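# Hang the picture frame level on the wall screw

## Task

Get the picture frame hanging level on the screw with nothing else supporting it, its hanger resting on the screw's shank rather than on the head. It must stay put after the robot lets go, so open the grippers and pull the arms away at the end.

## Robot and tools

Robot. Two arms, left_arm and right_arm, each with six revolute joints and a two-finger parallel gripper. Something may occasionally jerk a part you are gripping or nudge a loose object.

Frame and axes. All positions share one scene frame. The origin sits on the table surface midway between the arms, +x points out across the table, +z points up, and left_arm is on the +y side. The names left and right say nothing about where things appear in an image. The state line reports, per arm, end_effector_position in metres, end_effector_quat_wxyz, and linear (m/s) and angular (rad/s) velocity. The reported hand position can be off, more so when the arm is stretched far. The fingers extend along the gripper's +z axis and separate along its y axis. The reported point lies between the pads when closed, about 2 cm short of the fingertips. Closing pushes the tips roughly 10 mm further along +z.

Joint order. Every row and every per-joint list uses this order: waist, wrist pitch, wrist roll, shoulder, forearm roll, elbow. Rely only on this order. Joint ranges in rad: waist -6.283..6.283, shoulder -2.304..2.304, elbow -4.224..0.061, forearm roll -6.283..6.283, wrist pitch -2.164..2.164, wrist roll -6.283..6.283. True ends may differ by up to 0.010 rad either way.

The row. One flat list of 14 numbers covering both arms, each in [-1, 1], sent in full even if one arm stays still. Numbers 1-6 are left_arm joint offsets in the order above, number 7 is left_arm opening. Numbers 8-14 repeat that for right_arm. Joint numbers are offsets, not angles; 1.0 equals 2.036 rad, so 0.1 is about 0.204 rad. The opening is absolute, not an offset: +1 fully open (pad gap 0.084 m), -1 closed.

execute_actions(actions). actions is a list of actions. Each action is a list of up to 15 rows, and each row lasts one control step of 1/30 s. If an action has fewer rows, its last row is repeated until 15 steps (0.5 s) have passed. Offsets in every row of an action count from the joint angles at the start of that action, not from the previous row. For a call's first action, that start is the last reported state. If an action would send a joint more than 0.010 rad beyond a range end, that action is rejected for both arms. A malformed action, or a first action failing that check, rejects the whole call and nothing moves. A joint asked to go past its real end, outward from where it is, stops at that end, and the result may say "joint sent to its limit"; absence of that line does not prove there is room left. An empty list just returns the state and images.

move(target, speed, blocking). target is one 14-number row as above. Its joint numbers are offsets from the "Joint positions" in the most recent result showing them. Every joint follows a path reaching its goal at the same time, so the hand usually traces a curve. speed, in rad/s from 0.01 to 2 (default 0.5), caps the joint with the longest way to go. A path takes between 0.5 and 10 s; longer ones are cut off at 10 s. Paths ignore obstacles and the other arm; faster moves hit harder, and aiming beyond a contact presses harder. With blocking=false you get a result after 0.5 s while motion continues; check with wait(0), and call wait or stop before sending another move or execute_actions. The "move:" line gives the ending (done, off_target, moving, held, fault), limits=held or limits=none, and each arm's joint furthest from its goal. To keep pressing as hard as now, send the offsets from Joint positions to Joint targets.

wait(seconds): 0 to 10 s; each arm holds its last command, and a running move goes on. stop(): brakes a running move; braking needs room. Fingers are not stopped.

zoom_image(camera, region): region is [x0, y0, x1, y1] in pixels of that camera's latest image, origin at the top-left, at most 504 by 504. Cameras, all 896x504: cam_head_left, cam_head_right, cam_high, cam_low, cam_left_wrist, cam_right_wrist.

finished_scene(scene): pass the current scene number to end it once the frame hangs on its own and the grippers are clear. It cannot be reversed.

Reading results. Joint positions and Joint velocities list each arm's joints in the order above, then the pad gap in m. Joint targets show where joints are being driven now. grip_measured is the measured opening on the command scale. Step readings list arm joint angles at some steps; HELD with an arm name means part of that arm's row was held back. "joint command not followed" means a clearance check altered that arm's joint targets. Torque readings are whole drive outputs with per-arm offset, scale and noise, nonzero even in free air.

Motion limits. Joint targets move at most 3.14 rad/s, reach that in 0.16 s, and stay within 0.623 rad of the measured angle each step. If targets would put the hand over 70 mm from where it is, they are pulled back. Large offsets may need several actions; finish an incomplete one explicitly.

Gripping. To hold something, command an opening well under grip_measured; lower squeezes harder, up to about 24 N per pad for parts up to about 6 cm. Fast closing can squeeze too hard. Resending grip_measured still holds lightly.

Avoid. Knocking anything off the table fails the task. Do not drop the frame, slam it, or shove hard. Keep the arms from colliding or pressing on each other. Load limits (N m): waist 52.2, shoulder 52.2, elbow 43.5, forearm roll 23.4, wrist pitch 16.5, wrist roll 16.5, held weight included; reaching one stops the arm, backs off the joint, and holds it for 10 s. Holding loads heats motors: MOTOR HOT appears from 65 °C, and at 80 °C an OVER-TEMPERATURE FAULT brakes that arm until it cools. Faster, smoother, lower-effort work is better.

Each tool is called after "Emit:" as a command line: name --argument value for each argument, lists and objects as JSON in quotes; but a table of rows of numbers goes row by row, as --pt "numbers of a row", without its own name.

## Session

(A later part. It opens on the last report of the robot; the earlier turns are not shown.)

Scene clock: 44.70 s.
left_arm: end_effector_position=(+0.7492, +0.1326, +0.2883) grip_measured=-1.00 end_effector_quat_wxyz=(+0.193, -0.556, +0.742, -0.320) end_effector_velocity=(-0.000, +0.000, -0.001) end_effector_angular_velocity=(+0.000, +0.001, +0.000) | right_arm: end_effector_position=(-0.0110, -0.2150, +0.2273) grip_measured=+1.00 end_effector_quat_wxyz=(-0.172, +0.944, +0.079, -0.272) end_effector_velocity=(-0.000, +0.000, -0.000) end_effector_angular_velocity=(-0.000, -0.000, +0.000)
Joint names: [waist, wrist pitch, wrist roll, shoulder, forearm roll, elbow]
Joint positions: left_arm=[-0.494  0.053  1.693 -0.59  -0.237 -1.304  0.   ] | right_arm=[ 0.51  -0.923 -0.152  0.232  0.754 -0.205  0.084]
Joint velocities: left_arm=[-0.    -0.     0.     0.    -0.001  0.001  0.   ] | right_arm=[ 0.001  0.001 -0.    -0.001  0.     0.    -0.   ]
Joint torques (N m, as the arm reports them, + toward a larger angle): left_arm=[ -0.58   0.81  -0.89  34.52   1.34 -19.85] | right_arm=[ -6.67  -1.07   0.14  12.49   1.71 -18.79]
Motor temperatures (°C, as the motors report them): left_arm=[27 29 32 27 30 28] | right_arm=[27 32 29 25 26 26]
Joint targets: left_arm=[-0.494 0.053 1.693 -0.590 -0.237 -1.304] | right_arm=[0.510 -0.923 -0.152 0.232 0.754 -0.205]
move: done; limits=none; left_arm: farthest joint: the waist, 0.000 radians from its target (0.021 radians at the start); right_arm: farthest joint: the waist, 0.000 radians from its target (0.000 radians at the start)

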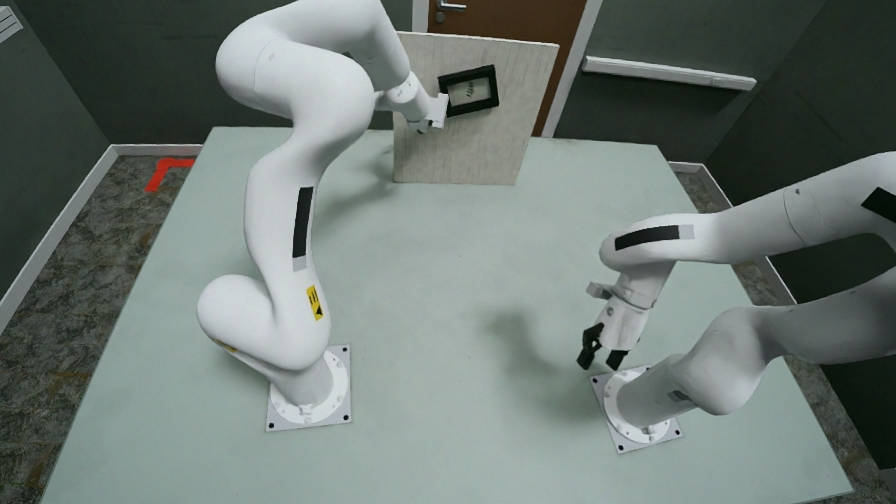

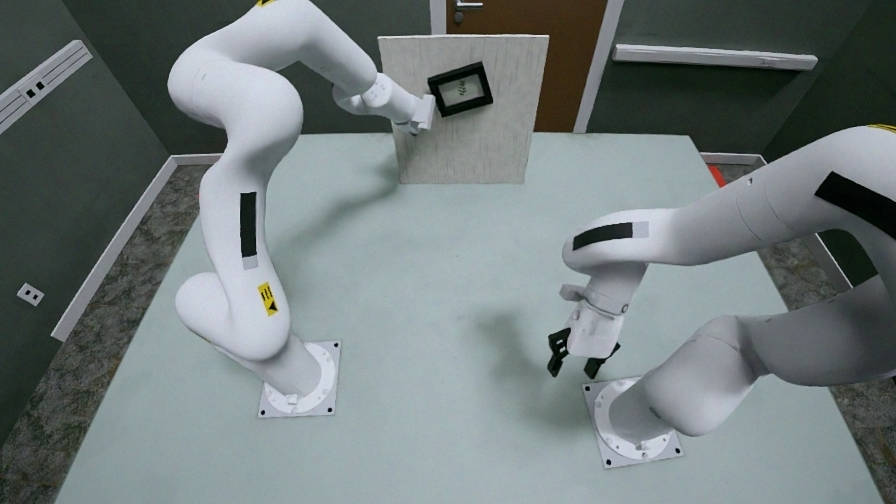

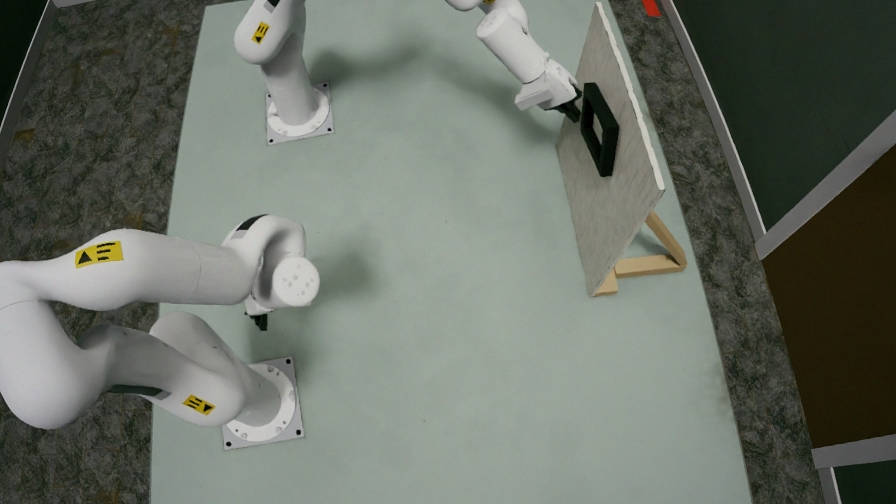

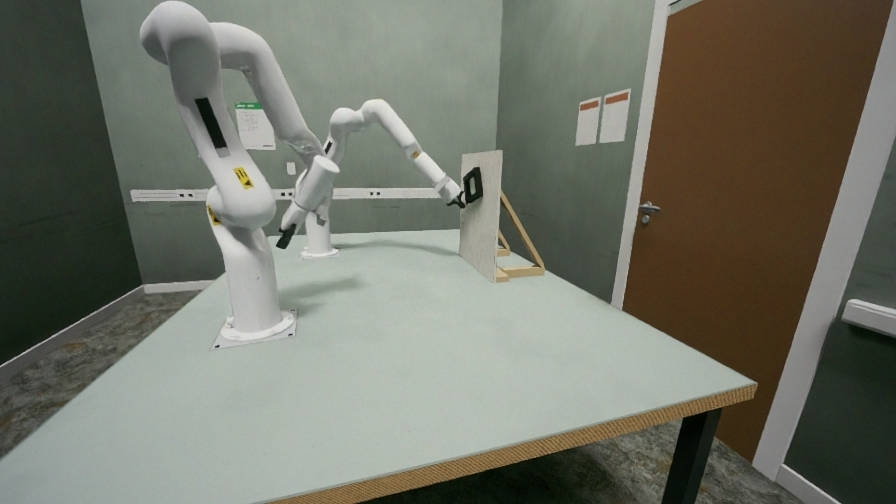

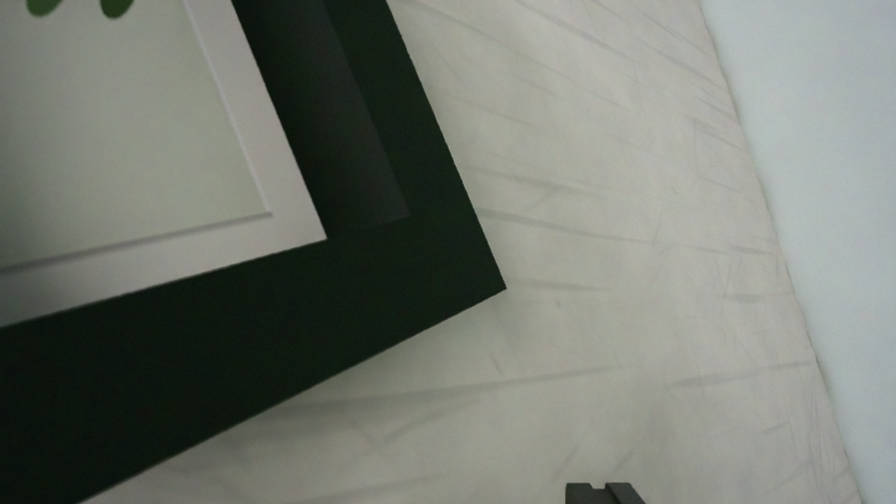

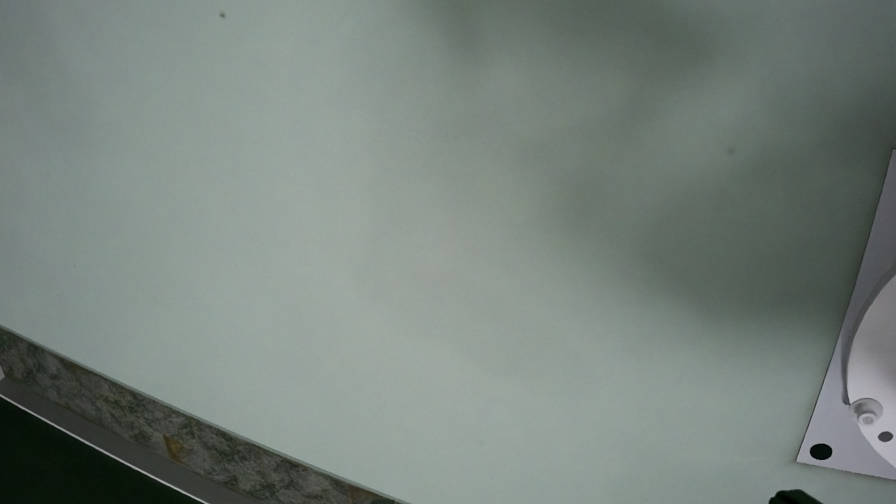

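Emit:
move --target '[0,0,0,-0.035,0,0,-1,0,0,0,0,0,0,1]' --speed 0.1

Emit:
move --target '[-0.017,0,0,0,0,-0.014,-1,0,0,0,0,0,0,1]' --speed 0.1

Emit:
move --target '[0,0,0,0.03,0,0,-1,0,0,0,0,0,0,1]' --speed 0.05

Scene clock: 46.07 s.
left_arm: end_effector_position=(+0.7425, +0.1355, +0.2334) grip_measured=-1.00 end_effector_quat_wxyz=(+0.176, -0.564, +0.753, -0.292) end_effector_velocity=(-0.000, +0.000, -0.000) end_effector_angular_velocity=(-0.000, +0.001, +0.000) | right_arm: end_effector_position=(-0.0110, -0.2150, +0.2273) grip_measured=+1.00 end_effector_quat_wxyz=(-0.172, +0.944, +0.079, -0.272) end_effector_velocity=(+0.001, +0.000, +0.000) end_effector_angular_velocity=(+0.001, -0.002, +0.001)
Joint names: [waist, wrist pitch, wrist roll, shoulder, forearm roll, elbow]
Joint positions: left_arm=[-0.494  0.053  1.693 -0.661 -0.237 -1.304  0.   ] | right_arm=[ 0.51  -0.923 -0.152  0.232  0.754 -0.205  0.084]
Joint velocities: left_arm=[ 0. -0. -0. -0. -0.  0.  0.] | right_arm=[ 0.     0.001 -0.001 -0.    -0.001 -0.001 -0.   ]
Joint torques (N m, as the arm reports them, + toward a larger angle): left_arm=[  0.82   0.75  -0.87  35.42   1.11 -18.53] | right_arm=[ -6.55  -1.04   0.17  12.58   1.84 -18.94]
Motor temperatures (°C, as the motors report them): left_arm=[27 29 32 27 30 28] | right_arm=[27 32 29 25 26 26]
Joint targets: left_arm=[-0.494 0.053 1.693 -0.661 -0.237 -1.304] | right_arm=[0.510 -0.923 -0.152 0.232 0.754 -0.205]
move: done; limits=none; left_arm: farthest joint: the waist, 0.000 radians from its target (0.000 radians at the start); right_arm: farthest joint: the waist, 0.000 radians from its target (0.000 radians at the start)

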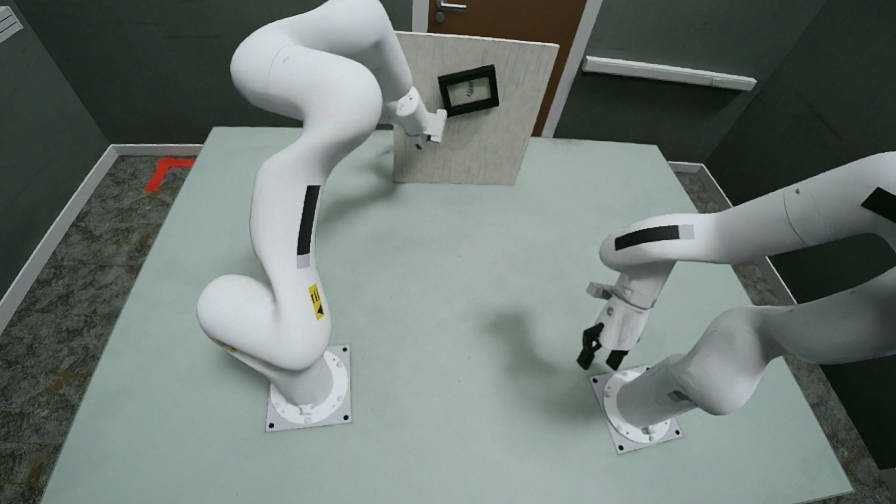

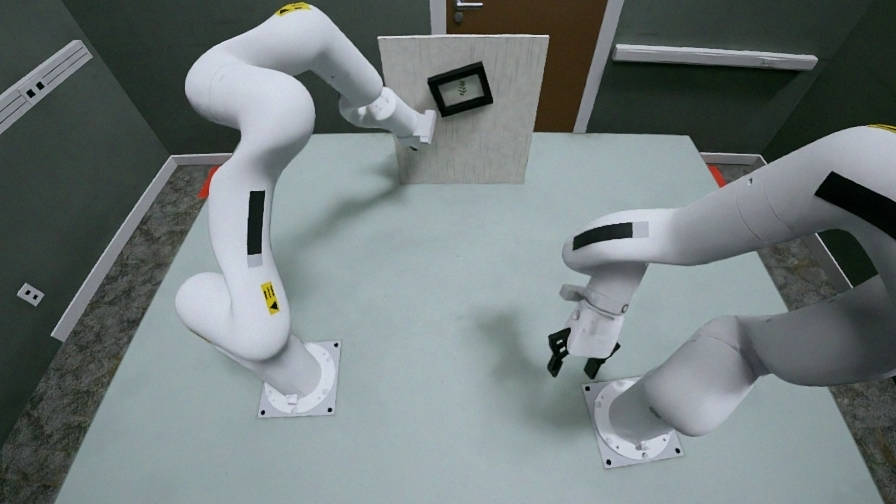

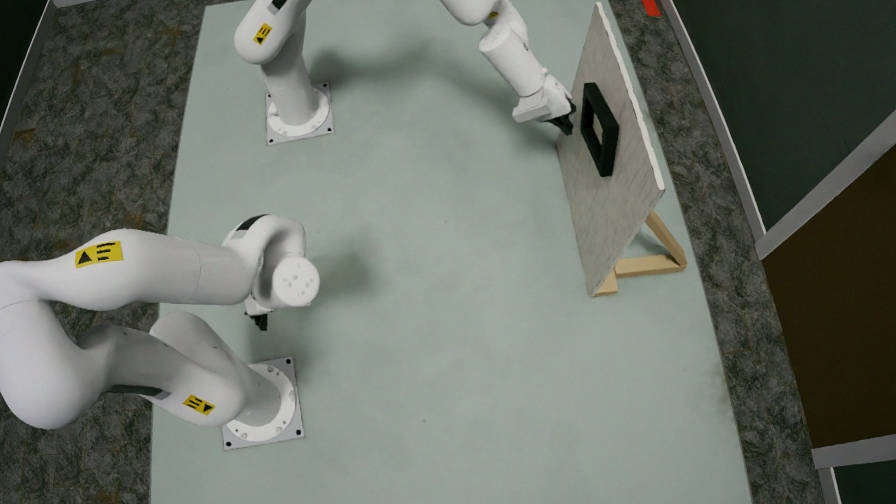

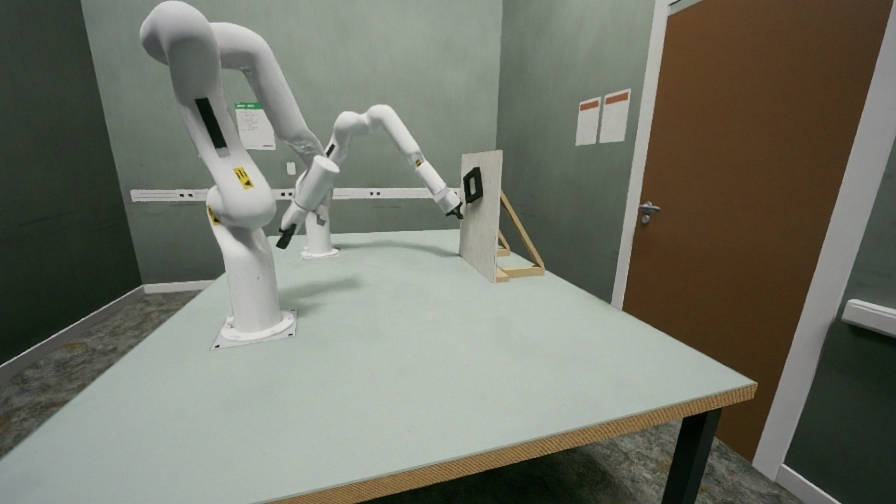

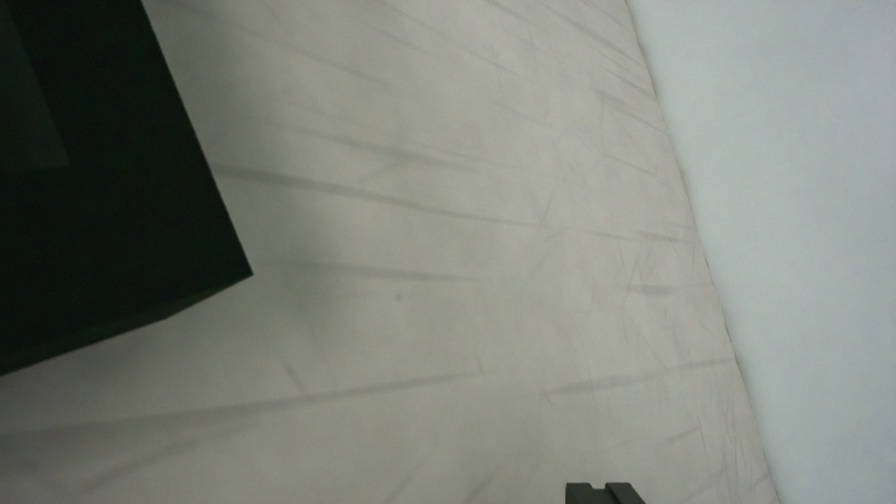

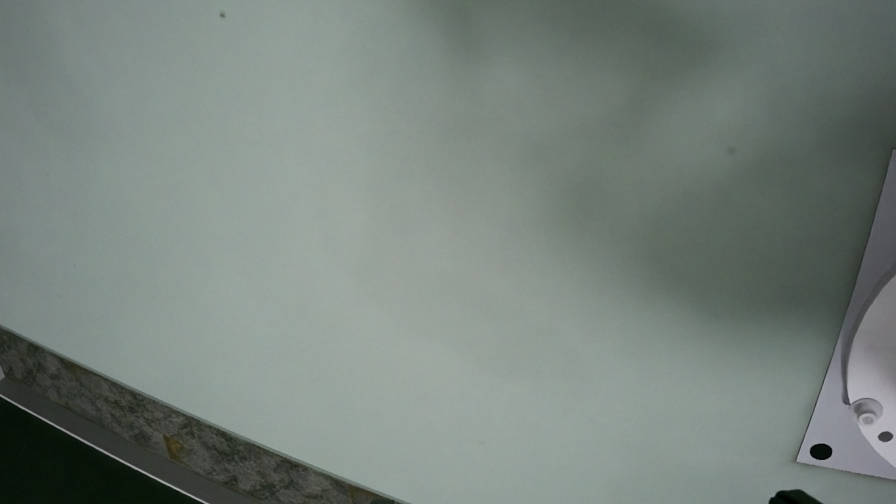

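Scene clock: 46.83 s.
left_arm: end_effector_position=(+0.7428, +0.1060, +0.2486) grip_measured=-1.00 end_effector_quat_wxyz=(+0.178, -0.548, +0.758, -0.306) end_effector_velocity=(-0.000, -0.000, -0.000) end_effector_angular_velocity=(-0.001, +0.001, +0.002) | right_arm: end_effector_position=(-0.0110, -0.2150, +0.2273) grip_measured=+1.00 end_effector_quat_wxyz=(-0.172, +0.944, +0.079, -0.272) end_effector_velocity=(-0.001, -0.001, -0.001) end_effector_angular_velocity=(-0.002, +0.002, +0.001)
Joint names: [waist, wrist pitch, wrist roll, shoulder, forearm roll, elbow]
Joint positions: left_arm=[-0.528  0.053  1.693 -0.661 -0.237 -1.333  0.   ] | right_arm=[ 0.51  -0.923 -0.152  0.232  0.754 -0.205  0.084]
Joint velocities: left_arm=[-0.    -0.001 -0.002 -0.    -0.001 -0.     0.   ] | right_arm=[-0.    -0.    -0.001 -0.002 -0.001  0.001  0.   ]
Joint torques (N m, as the arm reports them, + toward a larger angle): left_arm=[  0.24   0.76  -0.84  36.23   1.38 -19.12] | right_arm=[ -6.18  -1.05   0.1   12.36   1.63 -18.86]
Motor temperatures (°C, as the motors report them): left_arm=[27 29 32 27 30 28] | right_arm=[27 32 29 25 26 26]
Joint targets: left_arm=[-0.528 0.053 1.693 -0.661 -0.237 -1.333] | right_arm=[0.510 -0.923 -0.152 0.232 0.754 -0.205]
move: done; limits=none; left_arm: farthest joint: the waist, 0.000 radians from its target (0.035 radians at the start); right_arm: farthest joint: the waist, 0.000 radians from its target (0.000 radians at the start)

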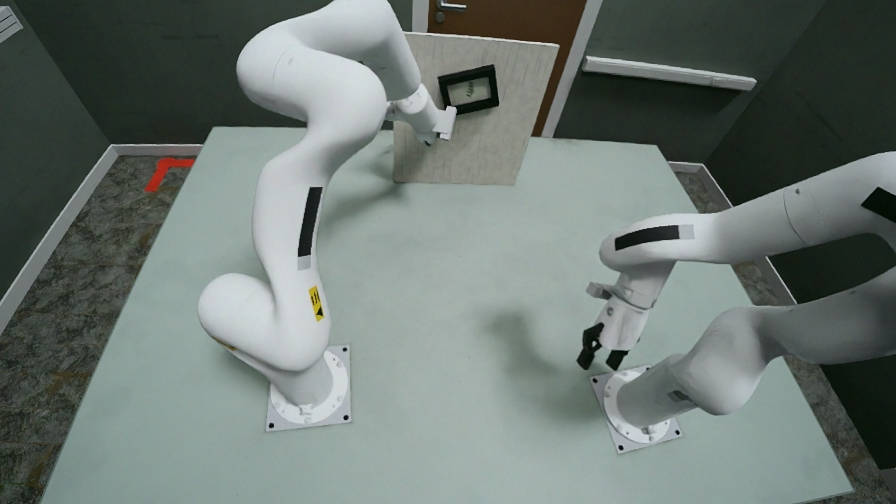

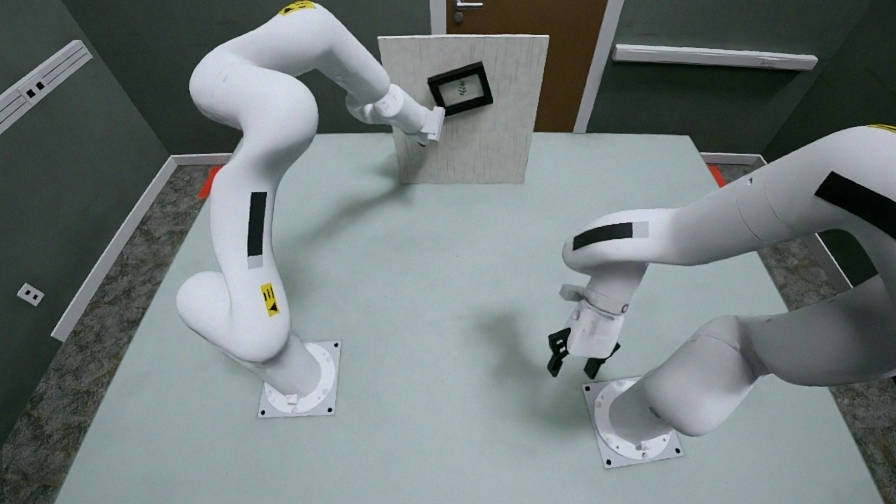

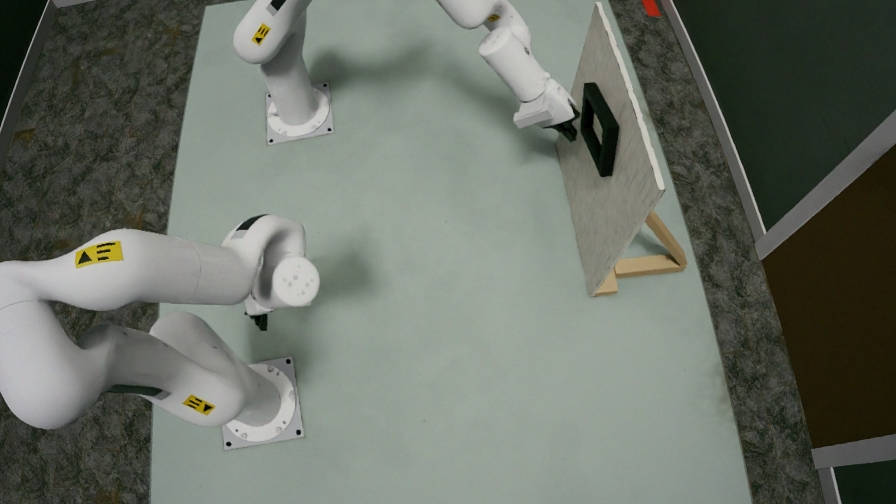

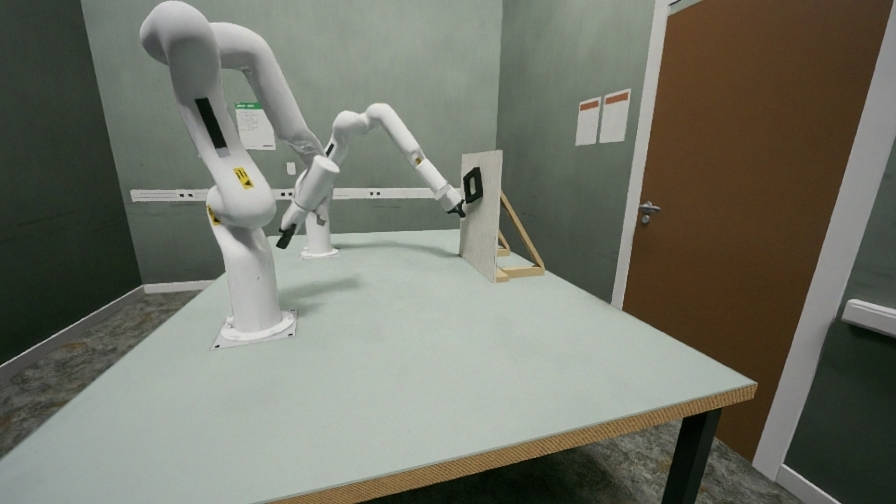

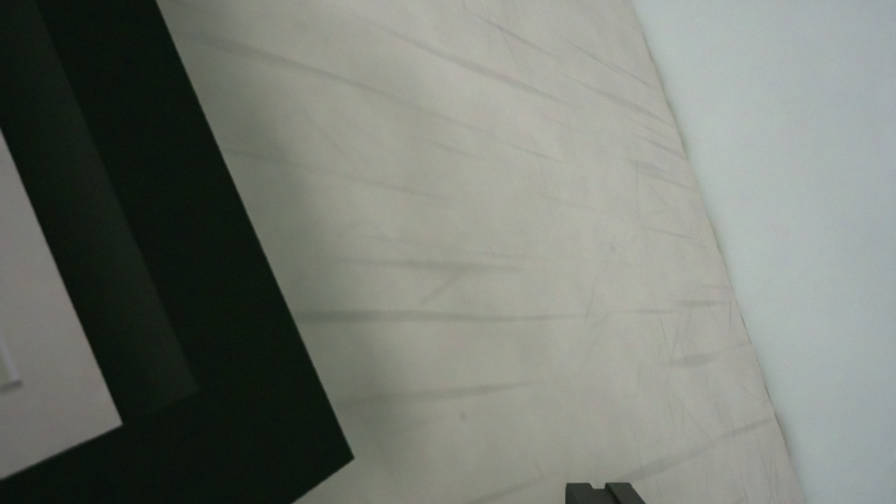

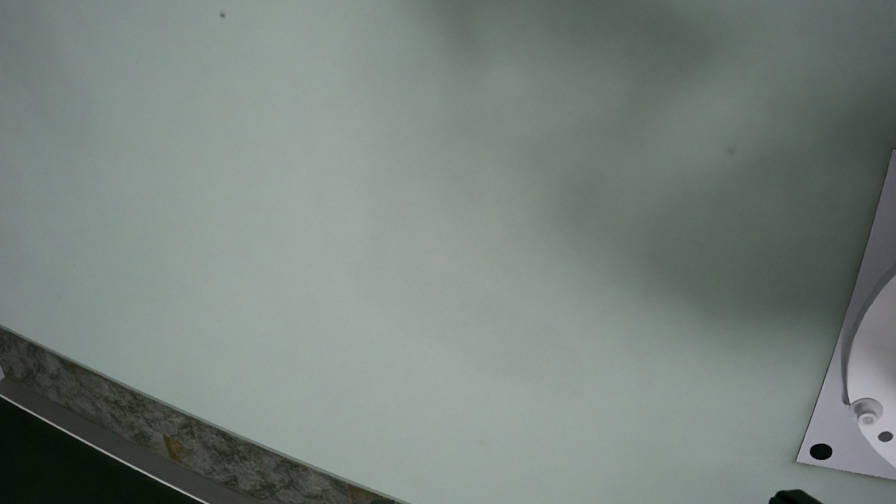

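Scene clock: 48.30 s.
left_arm: end_effector_position=(+0.7478, +0.1037, +0.2965) grip_measured=-1.00 end_effector_quat_wxyz=(+0.191, -0.541, +0.749, -0.331) end_effector_velocity=(-0.000, +0.000, -0.001) end_effector_angular_velocity=(-0.000, +0.001, +0.001) | right_arm: end_effector_position=(-0.0110, -0.2150, +0.2273) grip_measured=+1.00 end_effector_quat_wxyz=(-0.172, +0.944, +0.079, -0.272) end_effector_velocity=(-0.000, -0.000, -0.000) end_effector_angular_velocity=(-0.001, +0.001, -0.001)
Joint names: [waist, wrist pitch, wrist roll, shoulder, forearm roll, elbow]
Joint positions: left_arm=[-0.528  0.053  1.693 -0.6   -0.237 -1.333  0.   ] | right_arm=[ 0.51  -0.923 -0.152  0.232  0.754 -0.205  0.084]
Joint velocities: left_arm=[ 0.    -0.     0.    -0.    -0.002  0.001  0.   ] | right_arm=[ 0.     0.001  0.001 -0.001  0.001  0.001 -0.   ]
Joint torques (N m, as the arm reports them, + toward a larger angle): left_arm=[  0.66   0.83  -0.94  35.15   1.16 -19.78] | right_arm=[ -6.55  -1.08   0.1   11.5    1.69 -19.09]
Motor temperatures (°C, as the motors report them): left_arm=[27 29 32 27 30 28] | right_arm=[27 32 29 25 26 26]
Joint targets: left_arm=[-0.528 0.053 1.693 -0.600 -0.237 -1.333] | right_arm=[0.510 -0.923 -0.152 0.232 0.754 -0.205]
move: done; limits=none; left_arm: farthest joint: the waist, 0.000 radians from its target (0.000 radians at the start); right_arm: farthest joint: the waist, 0.000 radians from its target (0.000 radians at the start)

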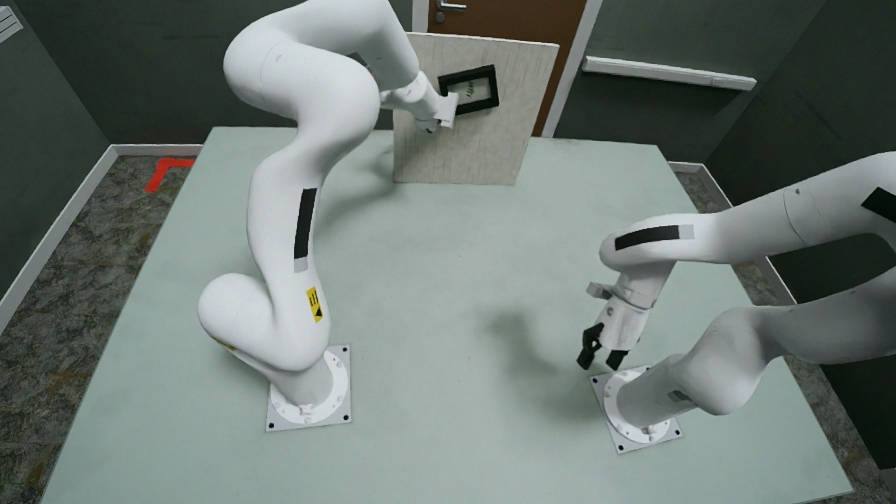

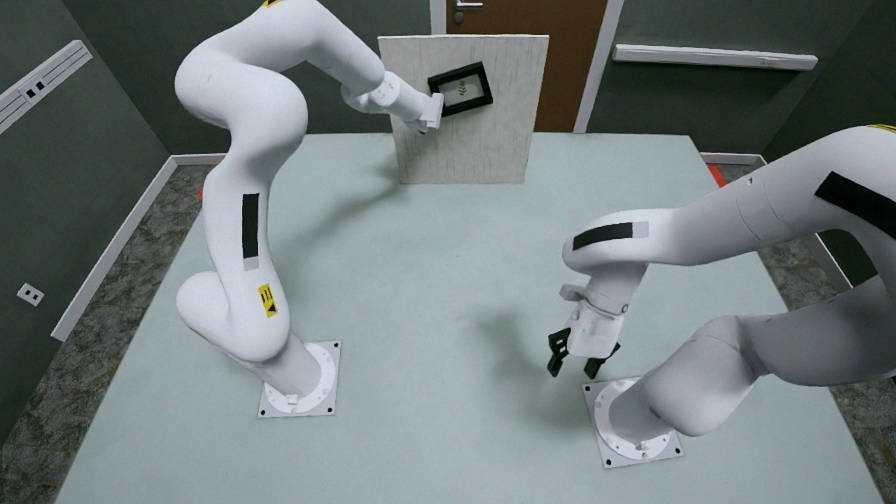

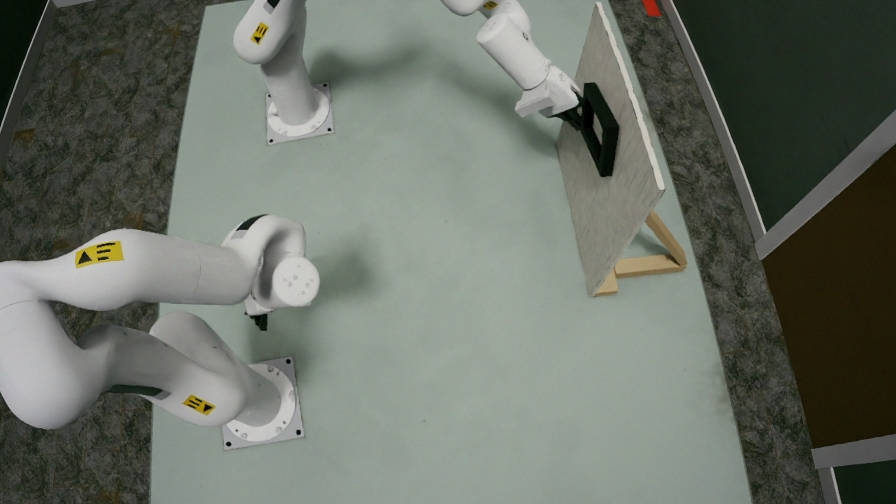

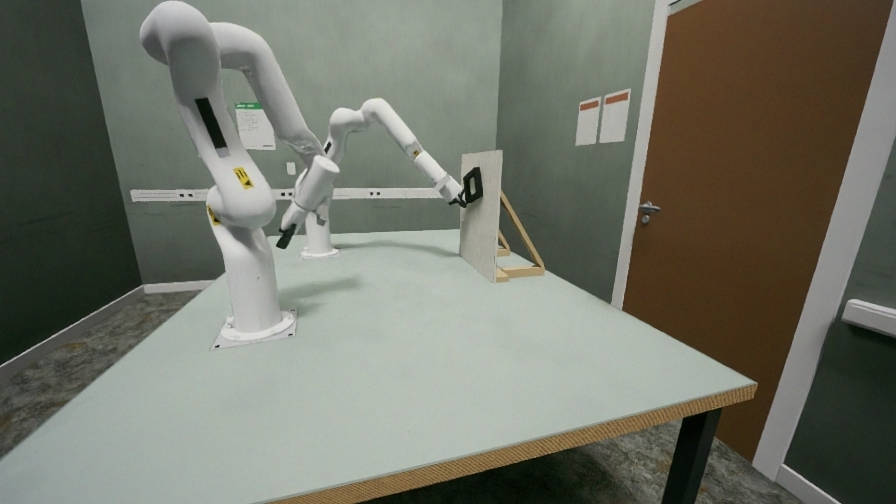

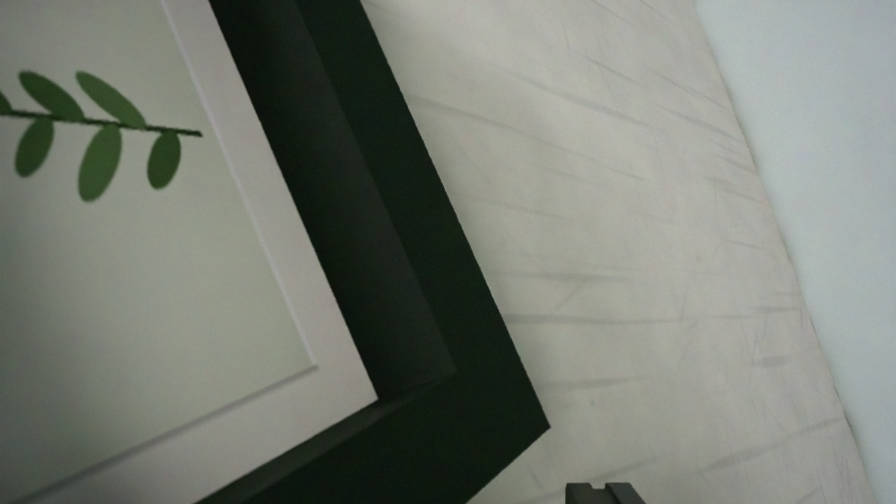

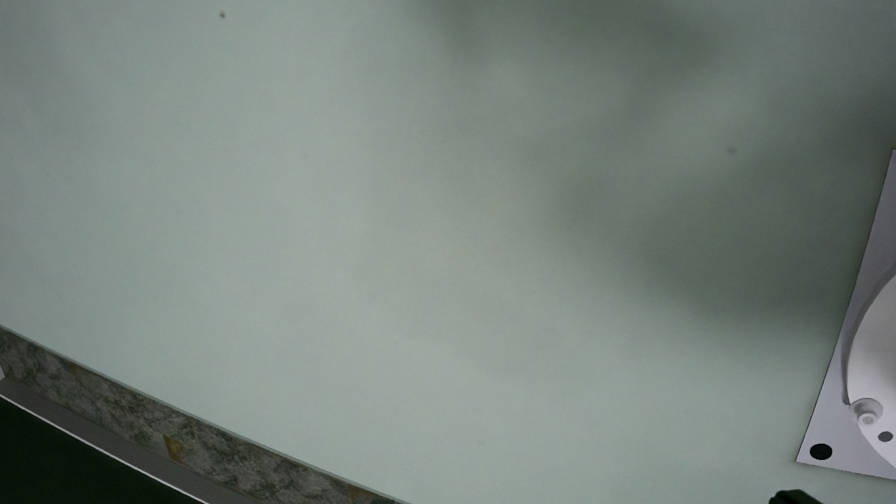

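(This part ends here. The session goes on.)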